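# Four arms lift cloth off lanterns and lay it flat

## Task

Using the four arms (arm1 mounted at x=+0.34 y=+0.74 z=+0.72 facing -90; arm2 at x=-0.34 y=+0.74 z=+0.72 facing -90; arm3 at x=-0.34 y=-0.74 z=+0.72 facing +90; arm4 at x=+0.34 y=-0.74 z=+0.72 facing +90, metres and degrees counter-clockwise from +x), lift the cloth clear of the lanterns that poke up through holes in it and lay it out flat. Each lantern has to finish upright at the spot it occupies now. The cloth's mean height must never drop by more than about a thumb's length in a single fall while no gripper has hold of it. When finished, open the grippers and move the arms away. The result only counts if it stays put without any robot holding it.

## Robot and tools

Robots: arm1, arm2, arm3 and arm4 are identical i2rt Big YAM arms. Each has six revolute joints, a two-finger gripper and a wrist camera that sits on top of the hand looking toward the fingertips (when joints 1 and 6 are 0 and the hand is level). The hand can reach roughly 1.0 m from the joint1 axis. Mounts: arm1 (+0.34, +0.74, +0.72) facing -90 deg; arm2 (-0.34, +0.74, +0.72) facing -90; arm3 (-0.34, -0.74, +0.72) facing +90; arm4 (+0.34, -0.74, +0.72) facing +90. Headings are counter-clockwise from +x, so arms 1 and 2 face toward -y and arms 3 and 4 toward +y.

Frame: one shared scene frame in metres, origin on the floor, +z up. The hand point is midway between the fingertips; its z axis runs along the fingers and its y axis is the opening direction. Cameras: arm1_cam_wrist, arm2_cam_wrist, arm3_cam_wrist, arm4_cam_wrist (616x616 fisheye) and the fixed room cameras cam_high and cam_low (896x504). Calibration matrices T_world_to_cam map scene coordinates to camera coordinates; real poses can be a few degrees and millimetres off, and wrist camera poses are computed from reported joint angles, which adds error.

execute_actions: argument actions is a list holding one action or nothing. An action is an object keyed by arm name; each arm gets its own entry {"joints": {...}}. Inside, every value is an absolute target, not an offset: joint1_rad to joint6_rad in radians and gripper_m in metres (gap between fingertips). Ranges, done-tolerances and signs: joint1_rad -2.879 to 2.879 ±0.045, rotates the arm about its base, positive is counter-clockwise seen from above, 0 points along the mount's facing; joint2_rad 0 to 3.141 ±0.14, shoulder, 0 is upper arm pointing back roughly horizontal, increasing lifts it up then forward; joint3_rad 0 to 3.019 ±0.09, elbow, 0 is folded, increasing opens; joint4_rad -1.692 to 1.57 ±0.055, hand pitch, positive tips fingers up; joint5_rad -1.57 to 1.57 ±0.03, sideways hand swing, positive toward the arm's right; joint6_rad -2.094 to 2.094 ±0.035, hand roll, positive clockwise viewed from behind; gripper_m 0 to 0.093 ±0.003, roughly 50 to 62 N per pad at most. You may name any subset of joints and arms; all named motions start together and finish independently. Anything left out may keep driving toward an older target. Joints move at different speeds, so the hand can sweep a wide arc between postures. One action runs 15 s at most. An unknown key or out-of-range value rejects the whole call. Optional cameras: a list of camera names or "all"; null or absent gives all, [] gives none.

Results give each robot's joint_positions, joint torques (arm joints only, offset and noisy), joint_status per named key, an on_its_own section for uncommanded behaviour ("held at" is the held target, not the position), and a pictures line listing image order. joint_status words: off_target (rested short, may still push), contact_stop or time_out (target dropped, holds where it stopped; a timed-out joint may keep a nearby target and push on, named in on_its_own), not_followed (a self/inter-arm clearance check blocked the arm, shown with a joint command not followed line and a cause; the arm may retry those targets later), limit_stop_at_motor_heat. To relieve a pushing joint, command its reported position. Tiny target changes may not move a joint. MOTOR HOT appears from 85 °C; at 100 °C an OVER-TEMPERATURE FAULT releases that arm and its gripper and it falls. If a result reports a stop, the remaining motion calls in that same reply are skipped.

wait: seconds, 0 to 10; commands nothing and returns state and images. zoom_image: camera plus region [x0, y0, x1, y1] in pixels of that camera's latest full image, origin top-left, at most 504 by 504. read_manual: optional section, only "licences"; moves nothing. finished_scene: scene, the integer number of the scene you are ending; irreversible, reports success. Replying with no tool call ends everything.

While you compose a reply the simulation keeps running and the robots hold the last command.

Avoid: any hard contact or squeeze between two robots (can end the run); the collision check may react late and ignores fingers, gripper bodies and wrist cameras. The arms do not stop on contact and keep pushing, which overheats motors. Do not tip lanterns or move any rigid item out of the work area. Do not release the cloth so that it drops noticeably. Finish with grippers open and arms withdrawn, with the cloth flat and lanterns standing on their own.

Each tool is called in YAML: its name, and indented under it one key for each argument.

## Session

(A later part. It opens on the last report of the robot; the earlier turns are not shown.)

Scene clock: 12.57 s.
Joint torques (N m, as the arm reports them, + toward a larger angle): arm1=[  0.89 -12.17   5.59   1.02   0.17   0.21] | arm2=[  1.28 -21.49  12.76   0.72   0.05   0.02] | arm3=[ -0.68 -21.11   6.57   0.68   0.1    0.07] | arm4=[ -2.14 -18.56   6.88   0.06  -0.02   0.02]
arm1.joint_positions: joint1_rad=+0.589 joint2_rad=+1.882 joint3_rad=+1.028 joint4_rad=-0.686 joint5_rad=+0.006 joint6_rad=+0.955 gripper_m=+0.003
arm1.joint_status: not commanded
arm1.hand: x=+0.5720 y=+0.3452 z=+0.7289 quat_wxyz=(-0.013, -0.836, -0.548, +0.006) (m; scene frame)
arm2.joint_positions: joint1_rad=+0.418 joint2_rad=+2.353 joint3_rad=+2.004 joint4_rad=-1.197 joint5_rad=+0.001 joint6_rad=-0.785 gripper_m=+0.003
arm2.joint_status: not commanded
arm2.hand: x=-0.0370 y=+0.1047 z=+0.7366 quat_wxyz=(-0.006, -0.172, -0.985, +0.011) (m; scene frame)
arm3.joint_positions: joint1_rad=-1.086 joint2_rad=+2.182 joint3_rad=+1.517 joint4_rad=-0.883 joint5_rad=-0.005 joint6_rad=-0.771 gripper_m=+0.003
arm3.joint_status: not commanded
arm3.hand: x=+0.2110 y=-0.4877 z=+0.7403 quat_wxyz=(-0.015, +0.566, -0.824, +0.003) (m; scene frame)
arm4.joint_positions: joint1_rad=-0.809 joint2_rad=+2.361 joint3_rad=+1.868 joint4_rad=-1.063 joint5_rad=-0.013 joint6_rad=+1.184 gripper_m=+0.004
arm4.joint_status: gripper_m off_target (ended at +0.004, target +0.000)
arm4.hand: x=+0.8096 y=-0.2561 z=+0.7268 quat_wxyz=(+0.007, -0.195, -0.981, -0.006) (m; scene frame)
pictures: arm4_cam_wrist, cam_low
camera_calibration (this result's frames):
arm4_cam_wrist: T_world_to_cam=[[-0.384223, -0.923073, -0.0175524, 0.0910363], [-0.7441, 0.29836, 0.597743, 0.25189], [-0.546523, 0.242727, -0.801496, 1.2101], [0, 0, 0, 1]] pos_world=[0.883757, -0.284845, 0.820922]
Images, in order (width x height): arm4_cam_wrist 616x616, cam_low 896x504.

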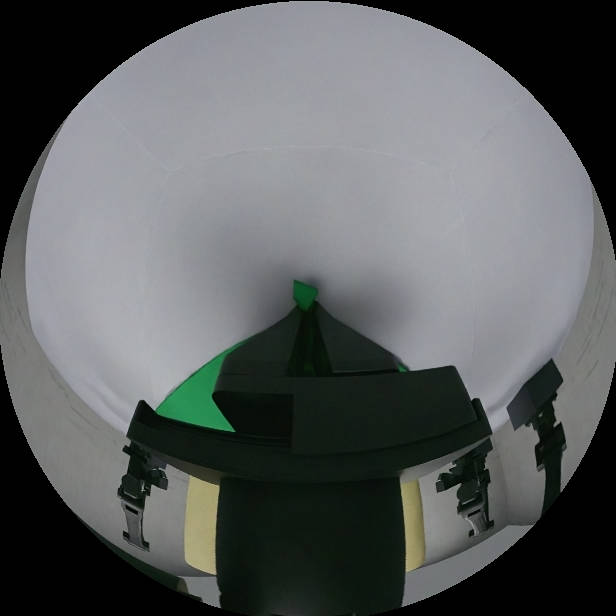

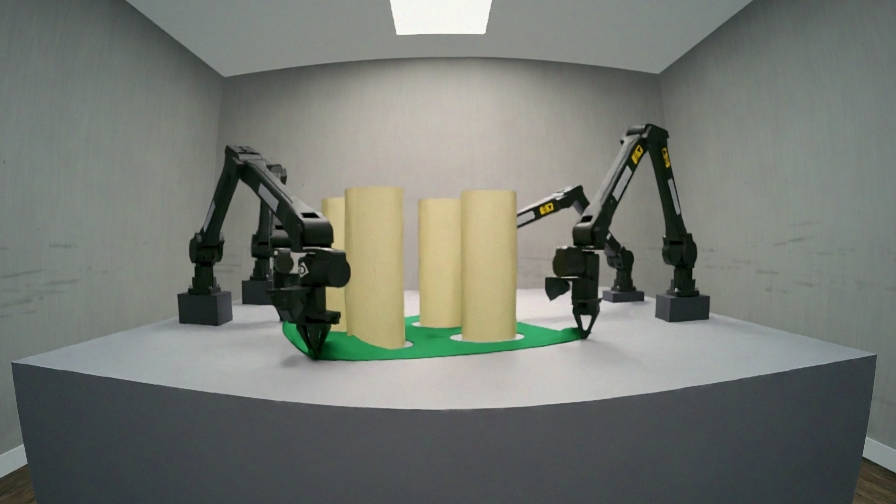

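execute_actions:
  actions:
    - {"arm1":{"joints":{"joint2_rad":1.642,"joint3_rad":1.095,"joint4_rad":-0.944}},"arm2":{"joints":{"joint2_rad":2.216,"joint3_rad":2.1,"joint4_rad":-1.364}},"arm3":{"joints":{"joint2_rad":1.991,"joint3_rad":1.55,"joint4_rad":-1.049}},"arm4":{"joints":{"joint2_rad":2.175,"joint3_rad":1.86,"joint4_rad":-1.172}}}
  cameras: ["cam_low"]

execute_actions:
  actions:
    - {"arm1":{"joints":{"joint2_rad":1.335,"joint3_rad":1.072,"joint4_rad":-0.937}},"arm2":{"joints":{"joint2_rad":1.959,"joint3_rad":1.965,"joint4_rad":-1.199}},"arm3":{"joints":{"joint2_rad":1.709,"joint3_rad":1.444,"joint4_rad":-0.935}},"arm4":{"joints":{"joint2_rad":1.9,"joint3_rad":1.715,"joint4_rad":-1.006}}}
  cameras: ["cam_low","cam_high"]

Scene clock: 14.73 s.
Joint torques (N m, as the arm reports them, + toward a larger angle): arm1=[  0.99 -11.52   8.53  -0.29   0.16   0.2 ] | arm2=[  1.11 -22.37  12.61  -0.11   0.07   0.03] | arm3=[ -0.24 -21.34   9.34  -1.04   0.11   0.06] | arm4=[ -2.17 -19.69   9.52  -0.24   0.2    0.01]
arm1.joint_positions: joint1_rad=+0.589 joint2_rad=+1.630 joint3_rad=+1.078 joint4_rad=-0.924 joint5_rad=+0.007 joint6_rad=+0.955 gripper_m=+0.003
arm1.joint_status: all done
arm1.hand: x=+0.5724 y=+0.3454 z=+0.8518 quat_wxyz=(-0.045, -0.836, -0.547, +0.007) (m; scene frame)
arm2.joint_positions: joint1_rad=+0.420 joint2_rad=+2.205 joint3_rad=+2.075 joint4_rad=-1.350 joint5_rad=+0.001 joint6_rad=-0.785 gripper_m=+0.003
arm2.joint_status: all done
arm2.hand: x=-0.0352 y=+0.1054 z=+0.8627 quat_wxyz=(-0.025, -0.171, -0.984, +0.039) (m; scene frame)
arm3.joint_positions: joint1_rad=-1.088 joint2_rad=+1.986 joint3_rad=+1.527 joint4_rad=-1.027 joint5_rad=-0.005 joint6_rad=-0.771 gripper_m=+0.003
arm3.joint_status: all done
arm3.hand: x=+0.2094 y=-0.4887 z=+0.8557 quat_wxyz=(-0.045, +0.565, -0.824, +0.008) (m; scene frame)
arm4.joint_positions: joint1_rad=-0.807 joint2_rad=+2.168 joint3_rad=+1.844 joint4_rad=-1.163 joint5_rad=-0.017 joint6_rad=+1.184 gripper_m=+0.004
arm4.joint_status: all done
arm4.hand: x=+0.8060 y=-0.2581 z=+0.8438 quat_wxyz=(-0.011, -0.194, -0.980, -0.036) (m; scene frame)
pictures: cam_low
Images, in order (width x height): cam_low 896x504.

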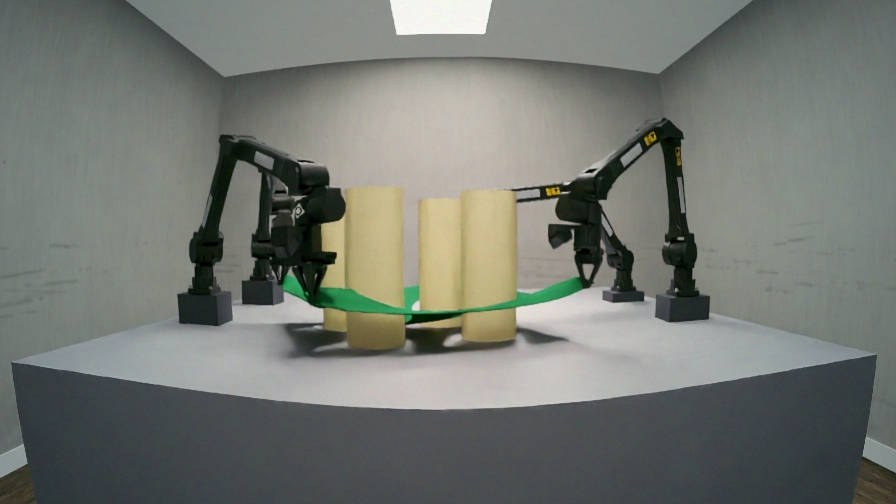

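Scene clock: 16.17 s.
Joint torques (N m, as the arm reports them, + toward a larger angle): arm1=[ 0.85 -9.02  8.46  0.44  0.11  0.21] | arm2=[  0.91 -21.16  12.53   1.16   0.07   0.04] | arm3=[  0.16 -16.84   9.4    0.8    0.1    0.08] | arm4=[ -2.44 -17.41  10.37   1.27   0.27  -0.01]
arm1.joint_positions: joint1_rad=+0.589 joint2_rad=+1.329 joint3_rad=+1.074 joint4_rad=-0.924 joint5_rad=+0.007 joint6_rad=+0.955 gripper_m=+0.003
arm1.joint_status: all done
arm1.hand: x=+0.5733 y=+0.3450 z=+0.9831 quat_wxyz=(-0.192, -0.821, -0.538, +0.013) (m; scene frame)
arm2.joint_positions: joint1_rad=+0.421 joint2_rad=+1.960 joint3_rad=+1.951 joint4_rad=-1.202 joint5_rad=+0.001 joint6_rad=-0.785 gripper_m=+0.003
arm2.joint_status: all done
arm2.hand: x=-0.0369 y=+0.1103 z=+0.9832 quat_wxyz=(-0.102, -0.168, -0.969, +0.148) (m; scene frame)
arm3.joint_positions: joint1_rad=-1.088 joint2_rad=+1.695 joint3_rad=+1.433 joint4_rad=-0.940 joint5_rad=-0.005 joint6_rad=-0.770 gripper_m=+0.003
arm3.joint_status: all done
arm3.hand: x=+0.2026 y=-0.4911 z=+0.9896 quat_wxyz=(-0.184, +0.556, -0.810, +0.032) (m; scene frame)
arm4.joint_positions: joint1_rad=-0.805 joint2_rad=+1.897 joint3_rad=+1.696 joint4_rad=-1.033 joint5_rad=-0.019 joint6_rad=+1.184 gripper_m=+0.004
arm4.joint_status: all done
arm4.hand: x=+0.7990 y=-0.2639 z=+0.9643 quat_wxyz=(-0.079, -0.189, -0.968, -0.142) (m; scene frame)
pictures: cam_high, cam_low
Images, in order (width x height): cam_high 896x504, cam_low 896x504.

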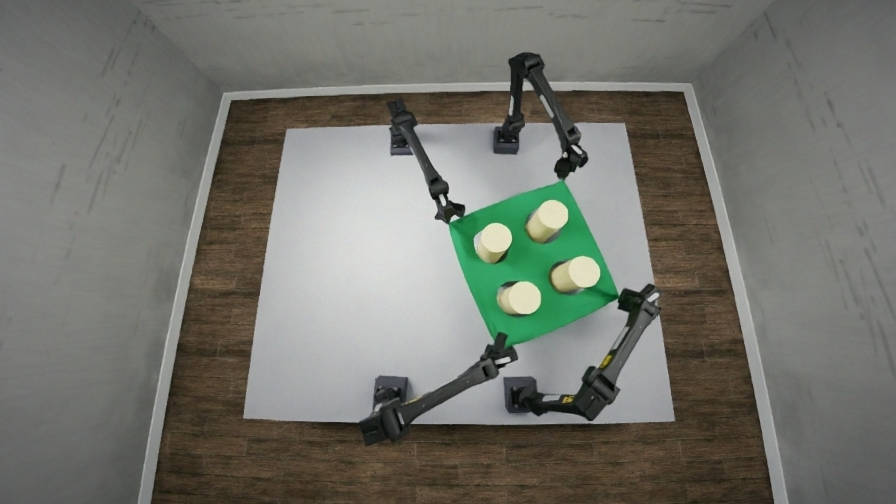

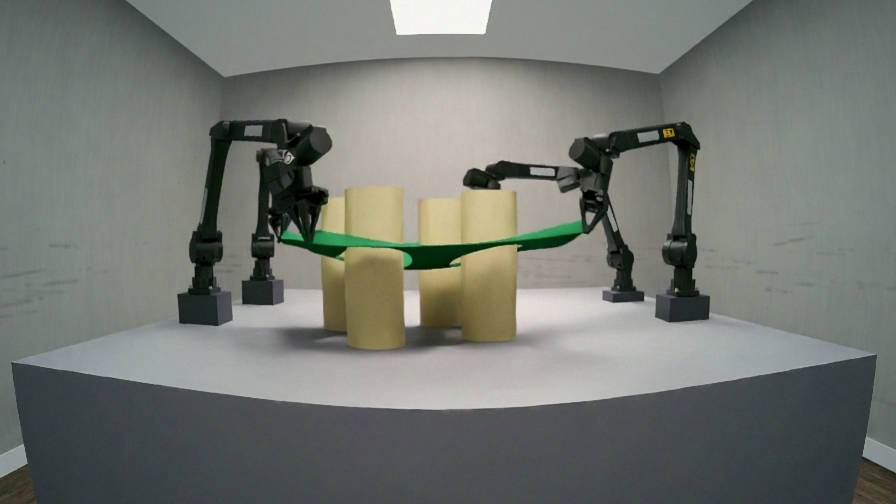

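execute_actions:
  actions:
    - {"arm1":{"joints":{"joint2_rad":1.19,"joint3_rad":1.245,"joint4_rad":-1.045}},"arm2":{"joints":{"joint2_rad":1.858,"joint3_rad":2.115,"joint4_rad":-1.232}},"arm3":{"joints":{"joint2_rad":1.57,"joint3_rad":1.565,"joint4_rad":-0.97}},"arm4":{"joints":{"joint2_rad":1.76,"joint3_rad":1.815,"joint4_rad":-1.0}}}
  cameras: ["cam_low"]

execute_actions:
  actions:
    - {"arm1":{"joints":{"joint2_rad":1.142,"joint3_rad":1.5,"joint4_rad":-1.142}},"arm2":{"joints":{"joint2_rad":1.885,"joint3_rad":2.465,"joint4_rad":-1.355}},"arm3":{"joints":{"joint2_rad":1.495,"joint3_rad":1.775,"joint4_rad":-1.063}},"arm4":{"joints":{"joint2_rad":1.696,"joint3_rad":2.02,"joint4_rad":-1.09}}}
  cameras: ["cam_low","cam_high"]

Scene clock: 17.77 s.
Joint torques (N m, as the arm reports them, + toward a larger angle): arm1=[ 0.72 -7.39 10.81  0.45  0.12  0.19] | arm2=[  1.02 -18.94  13.9    0.93   0.08   0.06] | arm3=[ -0.34 -17.25  11.9    0.08   0.1    0.09] | arm4=[ -2.76 -15.4   12.52   1.62   0.36  -0.02]
arm1.joint_positions: joint1_rad=+0.589 joint2_rad=+1.187 joint3_rad=+1.223 joint4_rad=-1.026 joint5_rad=+0.007 joint6_rad=+0.955 gripper_m=+0.003
arm1.joint_status: all done
arm1.hand: x=+0.5737 y=+0.3455 z=+1.1079 quat_wxyz=(-0.284, -0.802, -0.525, +0.016) (m; scene frame)
arm2.joint_positions: joint1_rad=+0.421 joint2_rad=+1.857 joint3_rad=+2.085 joint4_rad=-1.223 joint5_rad=+0.001 joint6_rad=-0.785 gripper_m=+0.003
arm2.joint_status: all done
arm2.hand: x=-0.0352 y=+0.1082 z=+1.1165 quat_wxyz=(-0.163, -0.163, -0.945, +0.234) (m; scene frame)
arm3.joint_positions: joint1_rad=-1.088 joint2_rad=+1.569 joint3_rad=+1.528 joint4_rad=-0.951 joint5_rad=-0.005 joint6_rad=-0.770 gripper_m=+0.003
arm3.joint_status: all done
arm3.hand: x=+0.2120 y=-0.4860 z=+1.1079 quat_wxyz=(-0.284, +0.543, -0.789, +0.049) (m; scene frame)
arm4.joint_positions: joint1_rad=-0.802 joint2_rad=+1.750 joint3_rad=+1.775 joint4_rad=-1.028 joint5_rad=-0.020 joint6_rad=+1.184 gripper_m=+0.004
arm4.joint_status: all done
arm4.hand: x=+0.8037 y=-0.2563 z=+1.0981 quat_wxyz=(-0.140, -0.182, -0.944, -0.237) (m; scene frame)
pictures: cam_low
Images, in order (width x height): cam_low 896x504.

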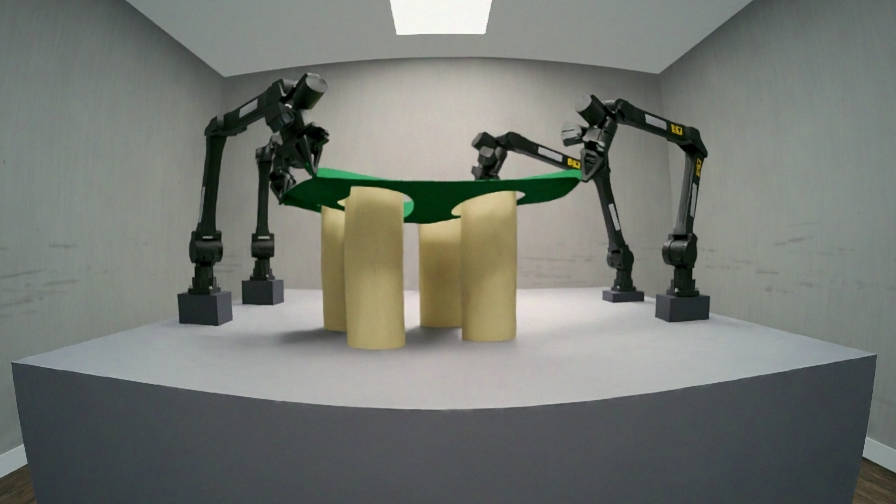

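Scene clock: 19.20 s.
Joint torques (N m, as the arm reports them, + toward a larger angle): arm1=[ 1.11 -6.18 11.57  0.63  0.1   0.15] | arm2=[  1.29 -18.57  13.19   1.13   0.09   0.07] | arm3=[ -0.22 -16.99  12.51   0.29   0.11   0.1 ] | arm4=[ -2.79 -14.03  12.83   0.75   0.36  -0.03]
arm1.joint_positions: joint1_rad=+0.589 joint2_rad=+1.138 joint3_rad=+1.466 joint4_rad=-1.121 joint5_rad=+0.007 joint6_rad=+0.955 gripper_m=+0.003
arm1.joint_status: all done
arm1.hand: x=+0.5741 y=+0.3461 z=+1.2430 quat_wxyz=(-0.377, -0.775, -0.507, +0.019) (m; scene frame)
arm2.joint_positions: joint1_rad=+0.421 joint2_rad=+1.883 joint3_rad=+2.430 joint4_rad=-1.344 joint5_rad=+0.001 joint6_rad=-0.785 gripper_m=+0.003
arm2.joint_status: all done
arm2.hand: x=-0.0345 y=+0.1077 z=+1.2547 quat_wxyz=(-0.217, -0.157, -0.912, +0.310) (m; scene frame)
arm3.joint_positions: joint1_rad=-1.088 joint2_rad=+1.503 joint3_rad=+1.731 joint4_rad=-1.043 joint5_rad=-0.005 joint6_rad=-0.770 gripper_m=+0.003
arm3.joint_status: all done
arm3.hand: x=+0.2104 y=-0.4860 z=+1.2406 quat_wxyz=(-0.367, +0.526, -0.764, +0.063) (m; scene frame)
arm4.joint_positions: joint1_rad=-0.802 joint2_rad=+1.684 joint3_rad=+1.975 joint4_rad=-1.083 joint5_rad=-0.021 joint6_rad=+1.184 gripper_m=+0.004
arm4.joint_status: all done
arm4.hand: x=+0.8052 y=-0.2552 z=+1.2390 quat_wxyz=(-0.195, -0.174, -0.910, -0.320) (m; scene frame)
pictures: cam_high, cam_low
Images, in order (width x height): cam_high 896x504, cam_low 896x504.

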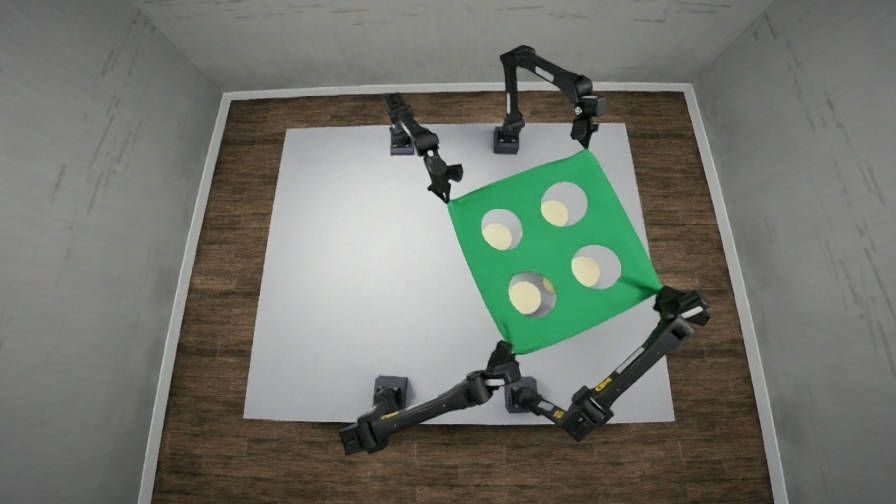

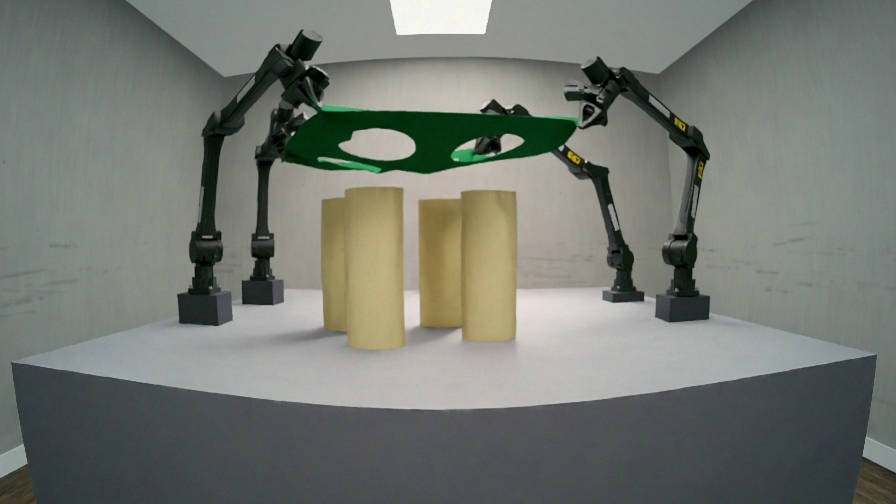

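execute_actions:
  actions:
    - {"arm1":{"joints":{"joint1_rad":0.136,"joint6_rad":0.5,"joint2_rad":0.919,"joint3_rad":1.36,"joint4_rad":-1.227}},"arm2":{"joints":{"joint1_rad":0.136,"joint6_rad":-1.07,"joint2_rad":1.575,"joint3_rad":2.0,"joint4_rad":-1.209}},"arm3":{"joints":{"joint1_rad":-0.838,"joint6_rad":-0.52,"joint2_rad":1.098,"joint3_rad":1.43,"joint4_rad":-1.116}},"arm4":{"joints":{"joint1_rad":-0.506,"joint6_rad":1.48,"joint2_rad":1.424,"joint3_rad":1.715,"joint4_rad":-1.072}}}
  cameras: ["cam_low"]

execute_actions:
  actions:
    - {"arm1":{"joints":{"joint1_rad":-0.422,"joint6_rad":-0.056,"joint2_rad":0.953,"joint3_rad":1.39,"joint4_rad":-1.211}},"arm2":{"joints":{"joint1_rad":-0.208,"joint6_rad":-1.414,"joint2_rad":1.506,"joint3_rad":1.92,"joint4_rad":-1.2}},"arm3":{"joints":{"joint1_rad":-0.379,"joint6_rad":-0.06,"joint2_rad":0.837,"joint3_rad":1.285,"joint4_rad":-1.231}},"arm4":{"joints":{"joint1_rad":-0.138,"joint6_rad":1.8,"joint2_rad":1.343,"joint3_rad":1.635,"joint4_rad":-1.072}}}
  cameras: ["cam_low"]

execute_actions:
  actions:
    - {"arm1":{"joints":{"joint1_rad":-0.831,"joint6_rad":-0.465,"joint2_rad":1.219,"joint3_rad":1.575,"joint4_rad":-1.125}},"arm2":{"joints":{"joint1_rad":-0.538,"joint6_rad":-1.744,"joint2_rad":1.637,"joint3_rad":2.095,"joint4_rad":-1.225}},"arm3":{"joints":{"joint1_rad":0.239,"joint6_rad":0.557,"joint2_rad":0.842,"joint3_rad":1.29,"joint4_rad":-1.228}},"arm4":{"joints":{"joint1_rad":0.222,"joint6_rad":2.05,"joint2_rad":1.45,"joint3_rad":1.77,"joint4_rad":-1.072}}}
  cameras: ["cam_low"]

execute_actions:
  actions:
    - {"arm1":{"joints":{"joint1_rad":-1.066,"joint6_rad":-0.7,"joint2_rad":1.643,"joint3_rad":2.015,"joint4_rad":-1.141}},"arm2":{"joints":{"joint1_rad":-0.801,"joint6_rad":-2.0,"joint2_rad":1.816,"joint3_rad":2.23,"joint4_rad":-0.984}},"arm3":{"joints":{"joint1_rad":0.689,"joint6_rad":1.007,"joint2_rad":1.11,"joint3_rad":1.455,"joint4_rad":-1.112}},"arm4":{"joints":{"joint1_rad":0.501,"joint6_rad":2.09,"joint2_rad":1.755,"joint3_rad":2.14,"joint4_rad":-1.141}}}
  cameras: ["cam_low","cam_high"]

Scene clock: 22.13 s.
Joint torques (N m, as the arm reports them, + toward a larger angle): arm1=[ 0.99 -3.53  8.55  0.89 -0.09 -0.12] | arm2=[  0.73 -15.05  11.43   2.2    0.2    0.02] | arm3=[-0.18 -8.24  9.37  0.65  0.07  0.1 ] | arm4=[-3.05 -9.88  9.49  1.31  0.32 -0.03]
arm1.joint_positions: joint1_rad=+0.134 joint2_rad=+0.926 joint3_rad=+1.360 joint4_rad=-1.209 joint5_rad=+0.011 joint6_rad=+0.517 gripper_m=+0.003
arm1.joint_status: all done
arm1.hand: x=+0.3689 y=+0.3699 z=+1.2560 quat_wxyz=(-0.338, -0.776, -0.499, +0.186) (m; scene frame)
arm2.joint_positions: joint1_rad=+0.136 joint2_rad=+1.581 joint3_rad=+1.991 joint4_rad=-1.222 joint5_rad=-0.003 joint6_rad=-1.061 gripper_m=+0.003
arm2.joint_status: all done
arm2.hand: x=-0.2377 y=+0.1356 z=+1.2444 quat_wxyz=(-0.122, -0.162, -0.914, +0.351) (m; scene frame)
arm3.joint_positions: joint1_rad=-0.827 joint2_rad=+1.098 joint3_rad=+1.426 joint4_rad=-1.104 joint5_rad=-0.003 joint6_rad=-0.532 gripper_m=+0.003
arm3.joint_status: all done
arm3.hand: x=+0.0053 y=-0.4540 z=+1.2678 quat_wxyz=(-0.389, +0.531, -0.753, -0.029) (m; scene frame)
arm4.joint_positions: joint1_rad=-0.489 joint2_rad=+1.414 joint3_rad=+1.712 joint4_rad=-1.083 joint5_rad=-0.020 joint6_rad=+1.473 gripper_m=+0.004
arm4.joint_status: all done
arm4.hand: x=+0.5894 y=-0.2265 z=+1.2606 quat_wxyz=(-0.091, -0.164, -0.911, -0.368) (m; scene frame)
pictures: cam_low
Images, in order (width x height): cam_low 896x504.

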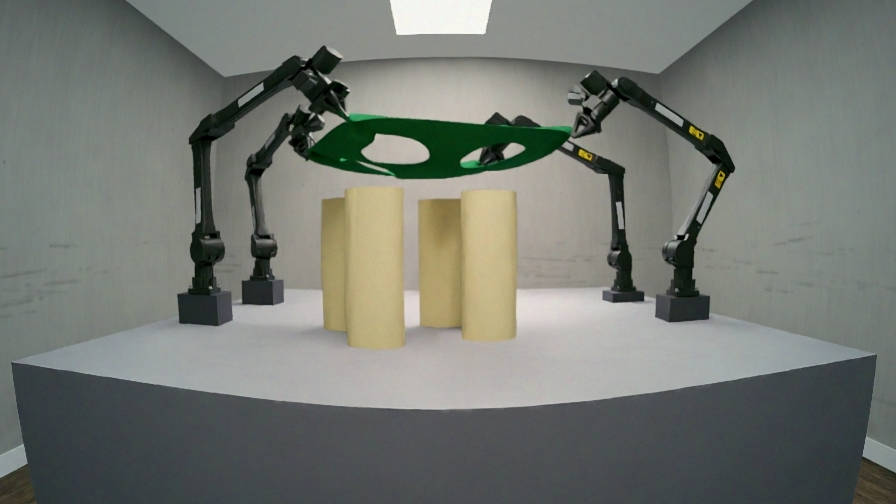

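Scene clock: 23.70 s.
Joint torques (N m, as the arm reports them, + toward a larger angle): arm1=[ 0.7  -4.17 10.96  1.54 -0.07 -0.07] | arm2=[  0.55 -14.69  11.05   2.12   0.26   0.03] | arm3=[ 1.33 -3.13  9.88  0.47  0.05  0.06] | arm4=[ -3.08 -11.61   9.9    1.26   0.28  -0.02]
arm1.joint_positions: joint1_rad=-0.420 joint2_rad=+0.961 joint3_rad=+1.360 joint4_rad=-1.209 joint5_rad=+0.010 joint6_rad=-0.039 gripper_m=+0.003
arm1.joint_status: all done
arm1.hand: x=+0.1647 y=+0.3987 z=+1.2448 quat_wxyz=(-0.183, -0.781, -0.502, +0.324) (m; scene frame)
arm2.joint_positions: joint1_rad=-0.206 joint2_rad=+1.515 joint3_rad=+1.917 joint4_rad=-1.212 joint5_rad=-0.005 joint6_rad=-1.405 gripper_m=+0.003
arm2.joint_status: all done
arm2.hand: x=-0.4419 y=+0.1615 z=+1.2460 quat_wxyz=(+0.002, -0.161, -0.914, +0.372) (m; scene frame)
arm3.joint_positions: joint1_rad=-0.385 joint2_rad=+0.835 joint3_rad=+1.271 joint4_rad=-1.215 joint5_rad=-0.002 joint6_rad=-0.072 gripper_m=+0.003
arm3.joint_status: all done
arm3.hand: x=-0.1953 y=-0.4317 z=+1.2620 quat_wxyz=(-0.335, +0.525, -0.758, -0.193) (m; scene frame)
arm4.joint_positions: joint1_rad=-0.121 joint2_rad=+1.365 joint3_rad=+1.627 joint4_rad=-1.083 joint5_rad=-0.019 joint6_rad=+1.793 gripper_m=+0.004
arm4.joint_status: all done
arm4.hand: x=+0.3866 y=-0.1925 z=+1.2434 quat_wxyz=(+0.038, -0.144, -0.920, -0.362) (m; scene frame)
pictures: cam_low
Images, in order (width x height): cam_low 896x504.

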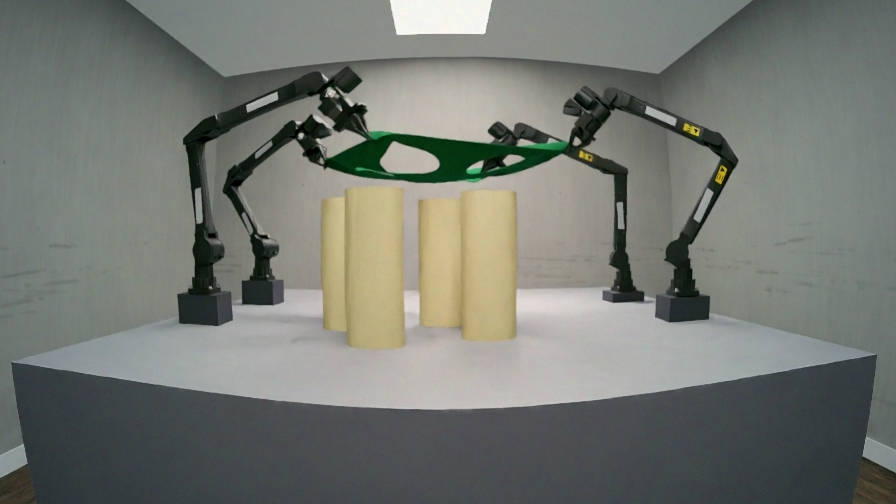

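Scene clock: 25.33 s.
Joint torques (N m, as the arm reports them, + toward a larger angle): arm1=[ 0.72 -8.77 11.97  1.97  0.12 -0.08] | arm2=[  0.78 -16.5   15.59   1.44   0.27   0.04] | arm3=[ 1.32 -3.05 10.21  0.59  0.04  0.02] | arm4=[ -2.4  -12.46  13.92   1.23   0.11  -0.04]
arm1.joint_positions: joint1_rad=-0.831 joint2_rad=+1.230 joint3_rad=+1.536 joint4_rad=-1.135 joint5_rad=+0.005 joint6_rad=-0.449 gripper_m=+0.003
arm1.joint_status: all done
arm1.hand: x=-0.0390 y=+0.4267 z=+1.2404 quat_wxyz=(-0.040, -0.783, -0.504, +0.362) (m; scene frame)
arm2.joint_positions: joint1_rad=-0.534 joint2_rad=+1.642 joint3_rad=+2.040 joint4_rad=-1.223 joint5_rad=-0.006 joint6_rad=-1.735 gripper_m=+0.003
arm2.joint_status: all done
arm2.hand: x=-0.6453 y=+0.1867 z=+1.2330 quat_wxyz=(+0.119, -0.160, -0.917, +0.346) (m; scene frame)
arm3.joint_positions: joint1_rad=+0.232 joint2_rad=+0.836 joint3_rad=+1.271 joint4_rad=-1.215 joint5_rad=+0.000 joint6_rad=+0.545 gripper_m=+0.003
arm3.joint_status: all done
arm3.hand: x=-0.3995 y=-0.4050 z=+1.2599 quat_wxyz=(-0.161, +0.525, -0.760, -0.349) (m; scene frame)
arm4.joint_positions: joint1_rad=+0.233 joint2_rad=+1.464 joint3_rad=+1.711 joint4_rad=-1.083 joint5_rad=-0.016 joint6_rad=+2.044 gripper_m=+0.004
arm4.joint_status: all done
arm4.hand: x=+0.1860 y=-0.1745 z=+1.2368 quat_wxyz=(+0.141, -0.097, -0.928, -0.330) (m; scene frame)
pictures: cam_low
Images, in order (width x height): cam_low 896x504.

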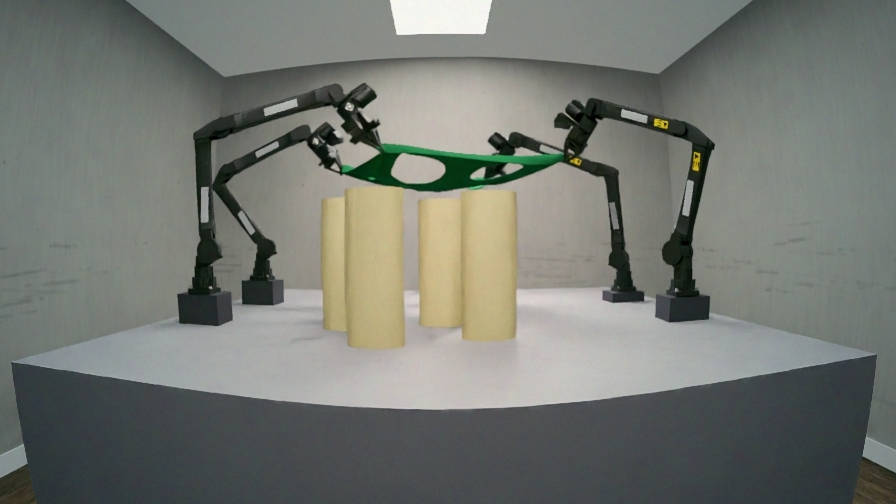

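Scene clock: 26.87 s.
Joint torques (N m, as the arm reports them, + toward a larger angle): arm1=[  0.54 -14.88  12.47   1.35   0.18  -0.05] | arm2=[  0.18 -19.22  14.46   2.73   0.28   0.04] | arm3=[  0.81 -10.7   12.74   1.84   0.01   0.03] | arm4=[ -2.24 -18.68  13.82   0.34   0.03  -0.04]
arm1.joint_positions: joint1_rad=-1.064 joint2_rad=+1.646 joint3_rad=+1.969 joint4_rad=-1.135 joint5_rad=+0.002 joint6_rad=-0.683 gripper_m=+0.003
arm1.joint_status: all done
arm1.hand: x=-0.2439 y=+0.4505 z=+1.2433 quat_wxyz=(+0.044, -0.780, -0.503, +0.370) (m; scene frame)
arm2.joint_positions: joint1_rad=-0.796 joint2_rad=+1.820 joint3_rad=+2.190 joint4_rad=-1.006 joint5_rad=-0.005 joint6_rad=-1.990 gripper_m=+0.003
arm2.joint_status: all done
arm2.hand: x=-0.8481 y=+0.2153 z=+1.2354 quat_wxyz=(+0.252, -0.157, -0.878, +0.375) (m; scene frame)
arm3.joint_positions: joint1_rad=+0.688 joint2_rad=+1.128 joint3_rad=+1.405 joint4_rad=-1.127 joint5_rad=+0.001 joint6_rad=+0.995 gripper_m=+0.003
arm3.joint_status: all done
arm3.hand: x=-0.6059 y=-0.3765 z=+1.2342 quat_wxyz=(+0.007, +0.535, -0.770, -0.349) (m; scene frame)
arm4.joint_positions: joint1_rad=+0.507 joint2_rad=+1.784 joint3_rad=+2.081 joint4_rad=-1.123 joint5_rad=-0.015 joint6_rad=+2.085 gripper_m=+0.004
arm4.joint_status: all done
arm4.hand: x=-0.0202 y=-0.1374 z=+1.2311 quat_wxyz=(+0.194, +0.011, -0.931, -0.310) (m; scene frame)
pictures: cam_high, cam_low
Images, in order (width x height): cam_high 896x504, cam_low 896x504.

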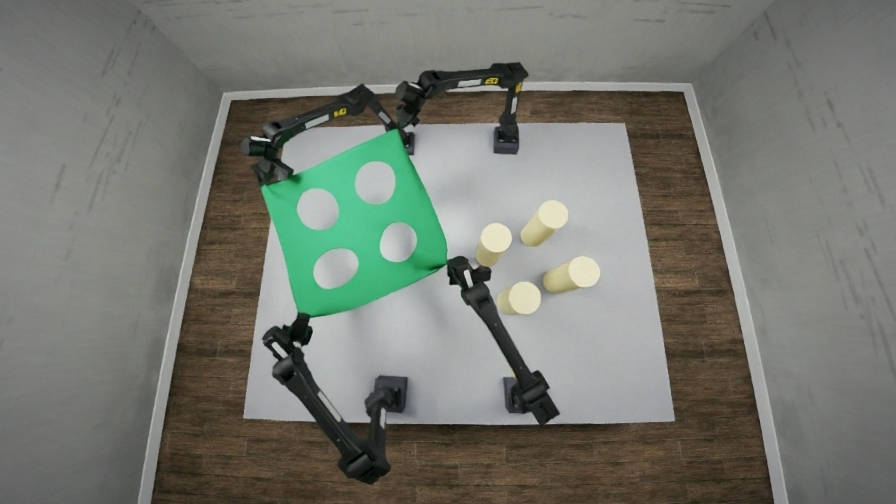

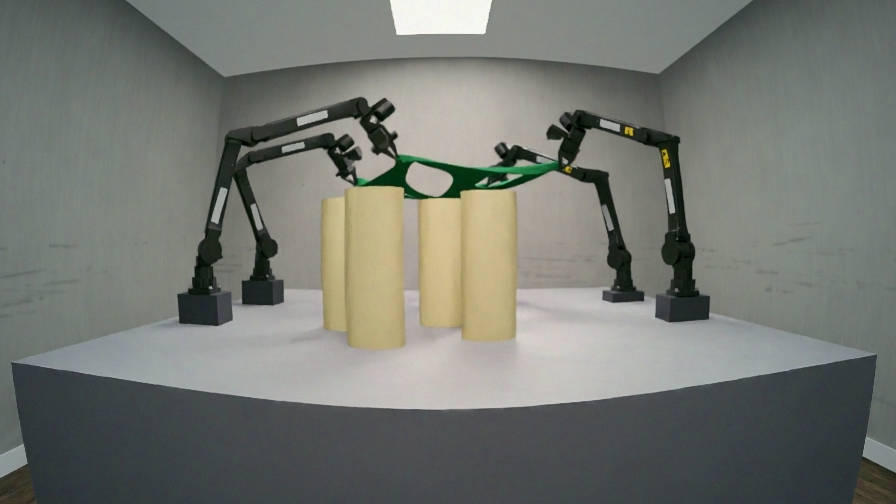

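execute_actions:
  actions:
    - {"arm1":{"joints":{"joint2_rad":1.793,"joint3_rad":1.62,"joint4_rad":-1.015}},"arm2":{"joints":{"joint2_rad":2.1,"joint3_rad":2.21,"joint4_rad":-1.287}},"arm3":{"joints":{"joint2_rad":1.3,"joint3_rad":1.0,"joint4_rad":-0.887}},"arm4":{"joints":{"joint2_rad":1.9,"joint3_rad":1.74,"joint4_rad":-1.014}}}
  cameras: []

execute_actions:
  actions:
    - {"arm1":{"joints":{"joint1_rad":-1.082,"joint2_rad":2.215,"joint3_rad":1.73,"joint4_rad":-1.05}},"arm2":{"joints":{"joint1_rad":-0.822,"joint2_rad":2.5,"joint3_rad":2.375,"joint4_rad":-1.41}},"arm3":{"joints":{"joint1_rad":0.72,"joint2_rad":1.85,"joint3_rad":1.0,"joint4_rad":-0.69}},"arm4":{"joints":{"joint1_rad":0.49,"joint2_rad":2.34,"joint3_rad":1.93,"joint4_rad":-1.11}}}

Scene clock: 28.93 s.
Joint torques (N m, as the arm reports them, + toward a larger angle): arm1=[ -0.21 -16.43   9.69   1.27   0.26  -0.05] | arm2=[  0.16 -21.8   14.47   1.18   0.2    0.01] | arm3=[  0.89 -13.63   9.26   1.18   0.03   0.03] | arm4=[ -1.83 -19.27  10.57   0.56   0.05  -0.04]
arm1.joint_positions: joint1_rad=-1.054 joint2_rad=+1.786 joint3_rad=+1.608 joint4_rad=-1.021 joint5_rad=+0.000 joint6_rad=-0.684 gripper_m=+0.003
arm1.joint_status: all done
arm1.hand: x=-0.2289 y=+0.4517 z=+0.9867 quat_wxyz=(+0.022, -0.823, -0.537, +0.186) (m; scene frame)
arm2.joint_positions: joint1_rad=-0.796 joint2_rad=+2.088 joint3_rad=+2.168 joint4_rad=-1.293 joint5_rad=-0.004 joint6_rad=-1.991 gripper_m=+0.003
arm2.joint_status: all done
arm2.hand: x=-0.8480 y=+0.2147 z=+0.9891 quat_wxyz=(+0.099, -0.173, -0.969, +0.150) (m; scene frame)
arm3.joint_positions: joint1_rad=+0.688 joint2_rad=+1.325 joint3_rad=+0.987 joint4_rad=-0.904 joint5_rad=+0.001 joint6_rad=+0.996 gripper_m=+0.003
arm3.joint_status: all done
arm3.hand: x=-0.5945 y=-0.3892 z=+0.9681 quat_wxyz=(+0.001, +0.562, -0.811, -0.161) (m; scene frame)
arm4.joint_positions: joint1_rad=+0.507 joint2_rad=+1.917 joint3_rad=+1.718 joint4_rad=-1.019 joint5_rad=-0.015 joint6_rad=+2.087 gripper_m=+0.004
arm4.joint_status: all done
arm4.hand: x=-0.0095 y=-0.1615 z=+0.9711 quat_wxyz=(+0.100, +0.010, -0.984, -0.146) (m; scene frame)
pictures: none
No camera images: the call's "cameras" was empty. Leave "cameras" out to get every camera's image.

Scene clock: 30.50 s.
Joint torques (N m, as the arm reports them, + toward a larger angle): arm1=[  0.32 -19.3    8.35  -0.33   0.26  -0.08] | arm2=[ -0.81 -25.05  11.23   0.21   0.19  -0.02] | arm3=[  1.74 -16.63   6.46   0.38   0.02   0.06] | arm4=[ -2.   -22.37   9.34  -0.72   0.08  -0.02]
arm1.joint_positions: joint1_rad=-1.075 joint2_rad=+2.198 joint3_rad=+1.717 joint4_rad=-1.032 joint5_rad=+0.000 joint6_rad=-0.684 gripper_m=+0.003
arm1.joint_status: all done
arm1.hand: x=-0.2518 y=+0.4562 z=+0.7726 quat_wxyz=(+0.006, -0.843, -0.537, +0.031) (m; scene frame)
arm2.joint_positions: joint1_rad=-0.804 joint2_rad=+2.497 joint3_rad=+2.360 joint4_rad=-1.408 joint5_rad=-0.003 joint6_rad=-1.992 gripper_m=+0.003
arm2.joint_status: all done
arm2.hand: x=-0.8634 y=+0.2077 z=+0.7687 quat_wxyz=(+0.007, -0.179, -0.984, +0.013) (m; scene frame)
arm3.joint_positions: joint1_rad=+0.710 joint2_rad=+1.850 joint3_rad=+0.987 joint4_rad=-0.704 joint5_rad=+0.001 joint6_rad=+0.996 gripper_m=+0.003
arm3.joint_status: all done
arm3.hand: x=-0.6036 y=-0.3910 z=+0.7527 quat_wxyz=(-0.004, +0.578, -0.816, +0.001) (m; scene frame)
arm4.joint_positions: joint1_rad=+0.497 joint2_rad=+2.346 joint3_rad=+1.911 joint4_rad=-1.089 joint5_rad=-0.015 joint6_rad=+2.088 gripper_m=+0.004
arm4.joint_status: all done
arm4.hand: x=-0.0159 y=-0.1423 z=+0.7603 quat_wxyz=(+0.024, +0.005, -1.000, -0.014) (m; scene frame)
pictures: arm1_cam_wrist, arm2_cam_wrist, arm3_cam_wrist, arm4_cam_wrist, cam_high, cam_low
camera_calibration (this result's frames):
arm1_cam_wrist: T_world_to_cam=[[-0.906421, 0.420335, 0.0414733, -0.455752], [0.37122, 0.745952, 0.552947, -0.672943], [0.201486, 0.516599, -0.832183, 0.582628], [0, 0, 0, 1]] pos_world=[-0.280684, 0.392567, 0.875857]
arm2_cam_wrist: T_world_to_cam=[[-0.365429, -0.930684, 0.0169813, -0.136213], [-0.743859, 0.302943, 0.595734, -1.15974], [-0.559585, 0.205067, -0.803002, 0.218497], [0, 0, 0, 1]] pos_world=[-0.79019, 0.179756, 0.868661]
arm3_cam_wrist: T_world_to_cam=[[0.943007, -0.332659, 0.00870418, 0.43049], [-0.274303, -0.762244, 0.586295, -0.899638], [-0.188401, -0.555268, -0.810051, 0.401903], [0, 0, 0, 1]] pos_world=[-0.577009, -0.319373, 0.849268]
arm4_cam_wrist: T_world_to_cam=[[0.00689844, -0.99933, -0.0359485, -0.111197], [-0.781897, -0.0278008, 0.622787, -0.482463], [-0.623369, 0.0238118, -0.781565, 0.710634], [0, 0, 0, 1]] pos_world=[0.0665176, -0.141457, 0.851881]
Images, in order (width x height): arm1_cam_wrist 616x616, arm2_cam_wrist 616x616, arm3_cam_wrist 616x616, arm4_cam_wrist 616x616, cam_high 896x504, cam_low 896x504.

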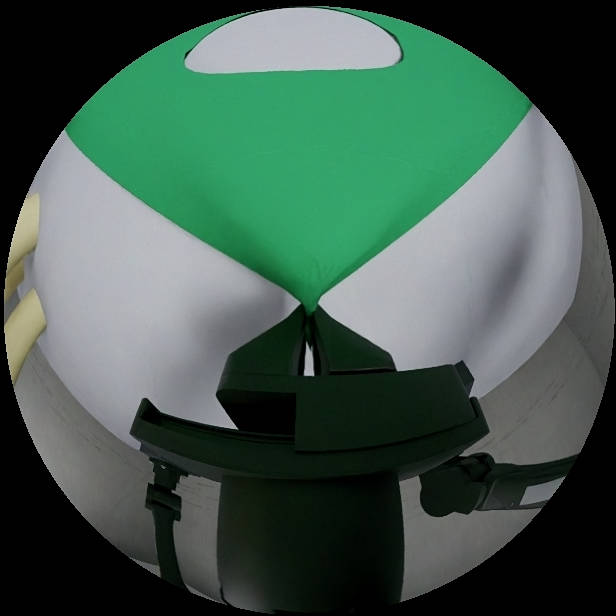

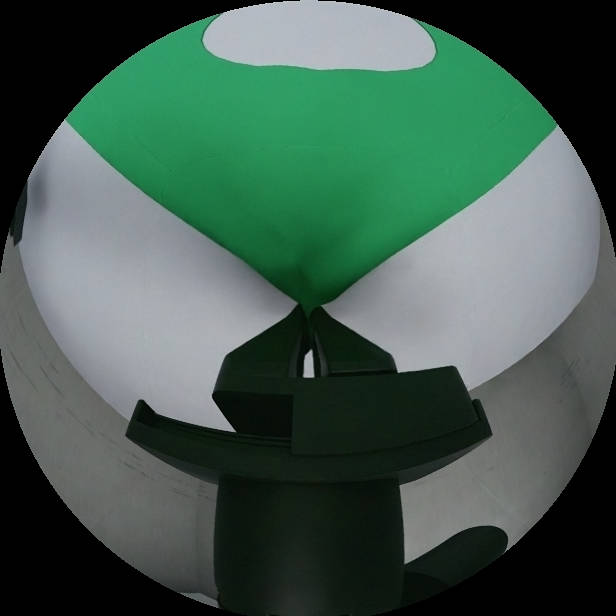

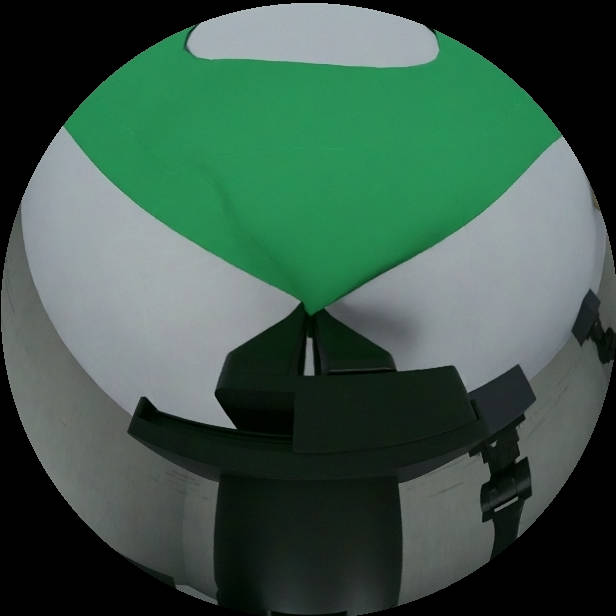

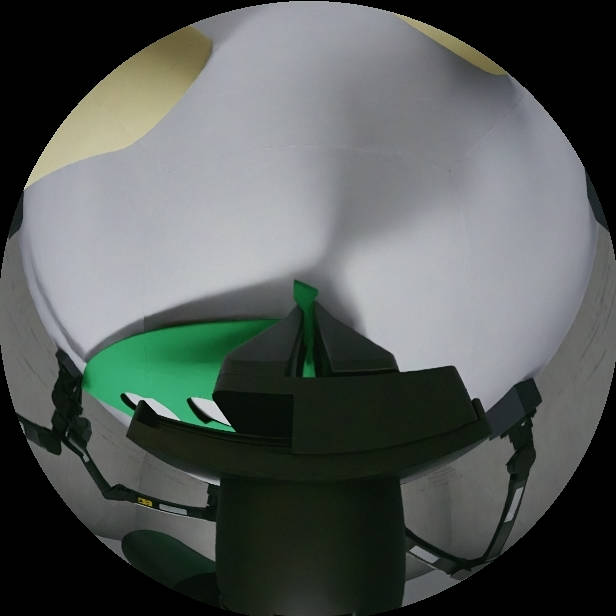

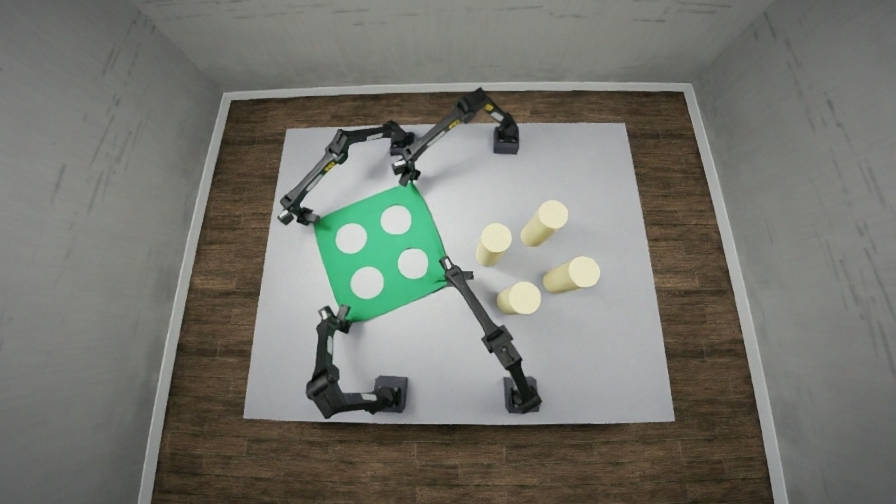

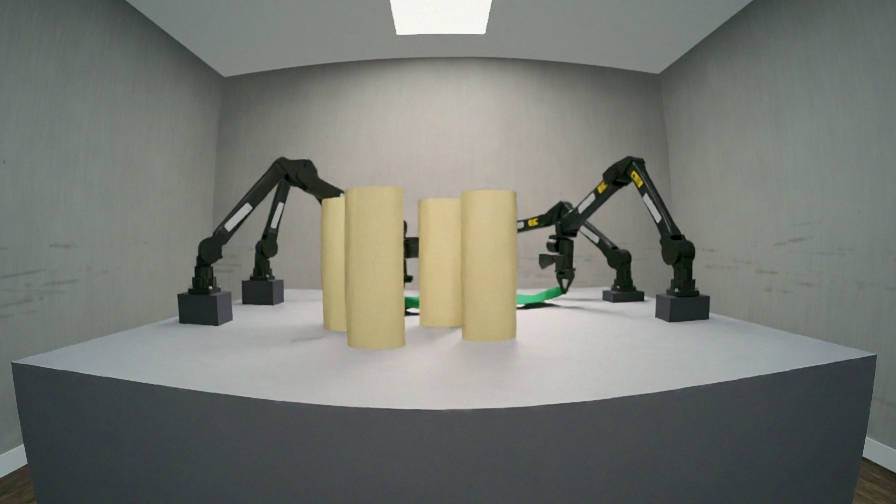

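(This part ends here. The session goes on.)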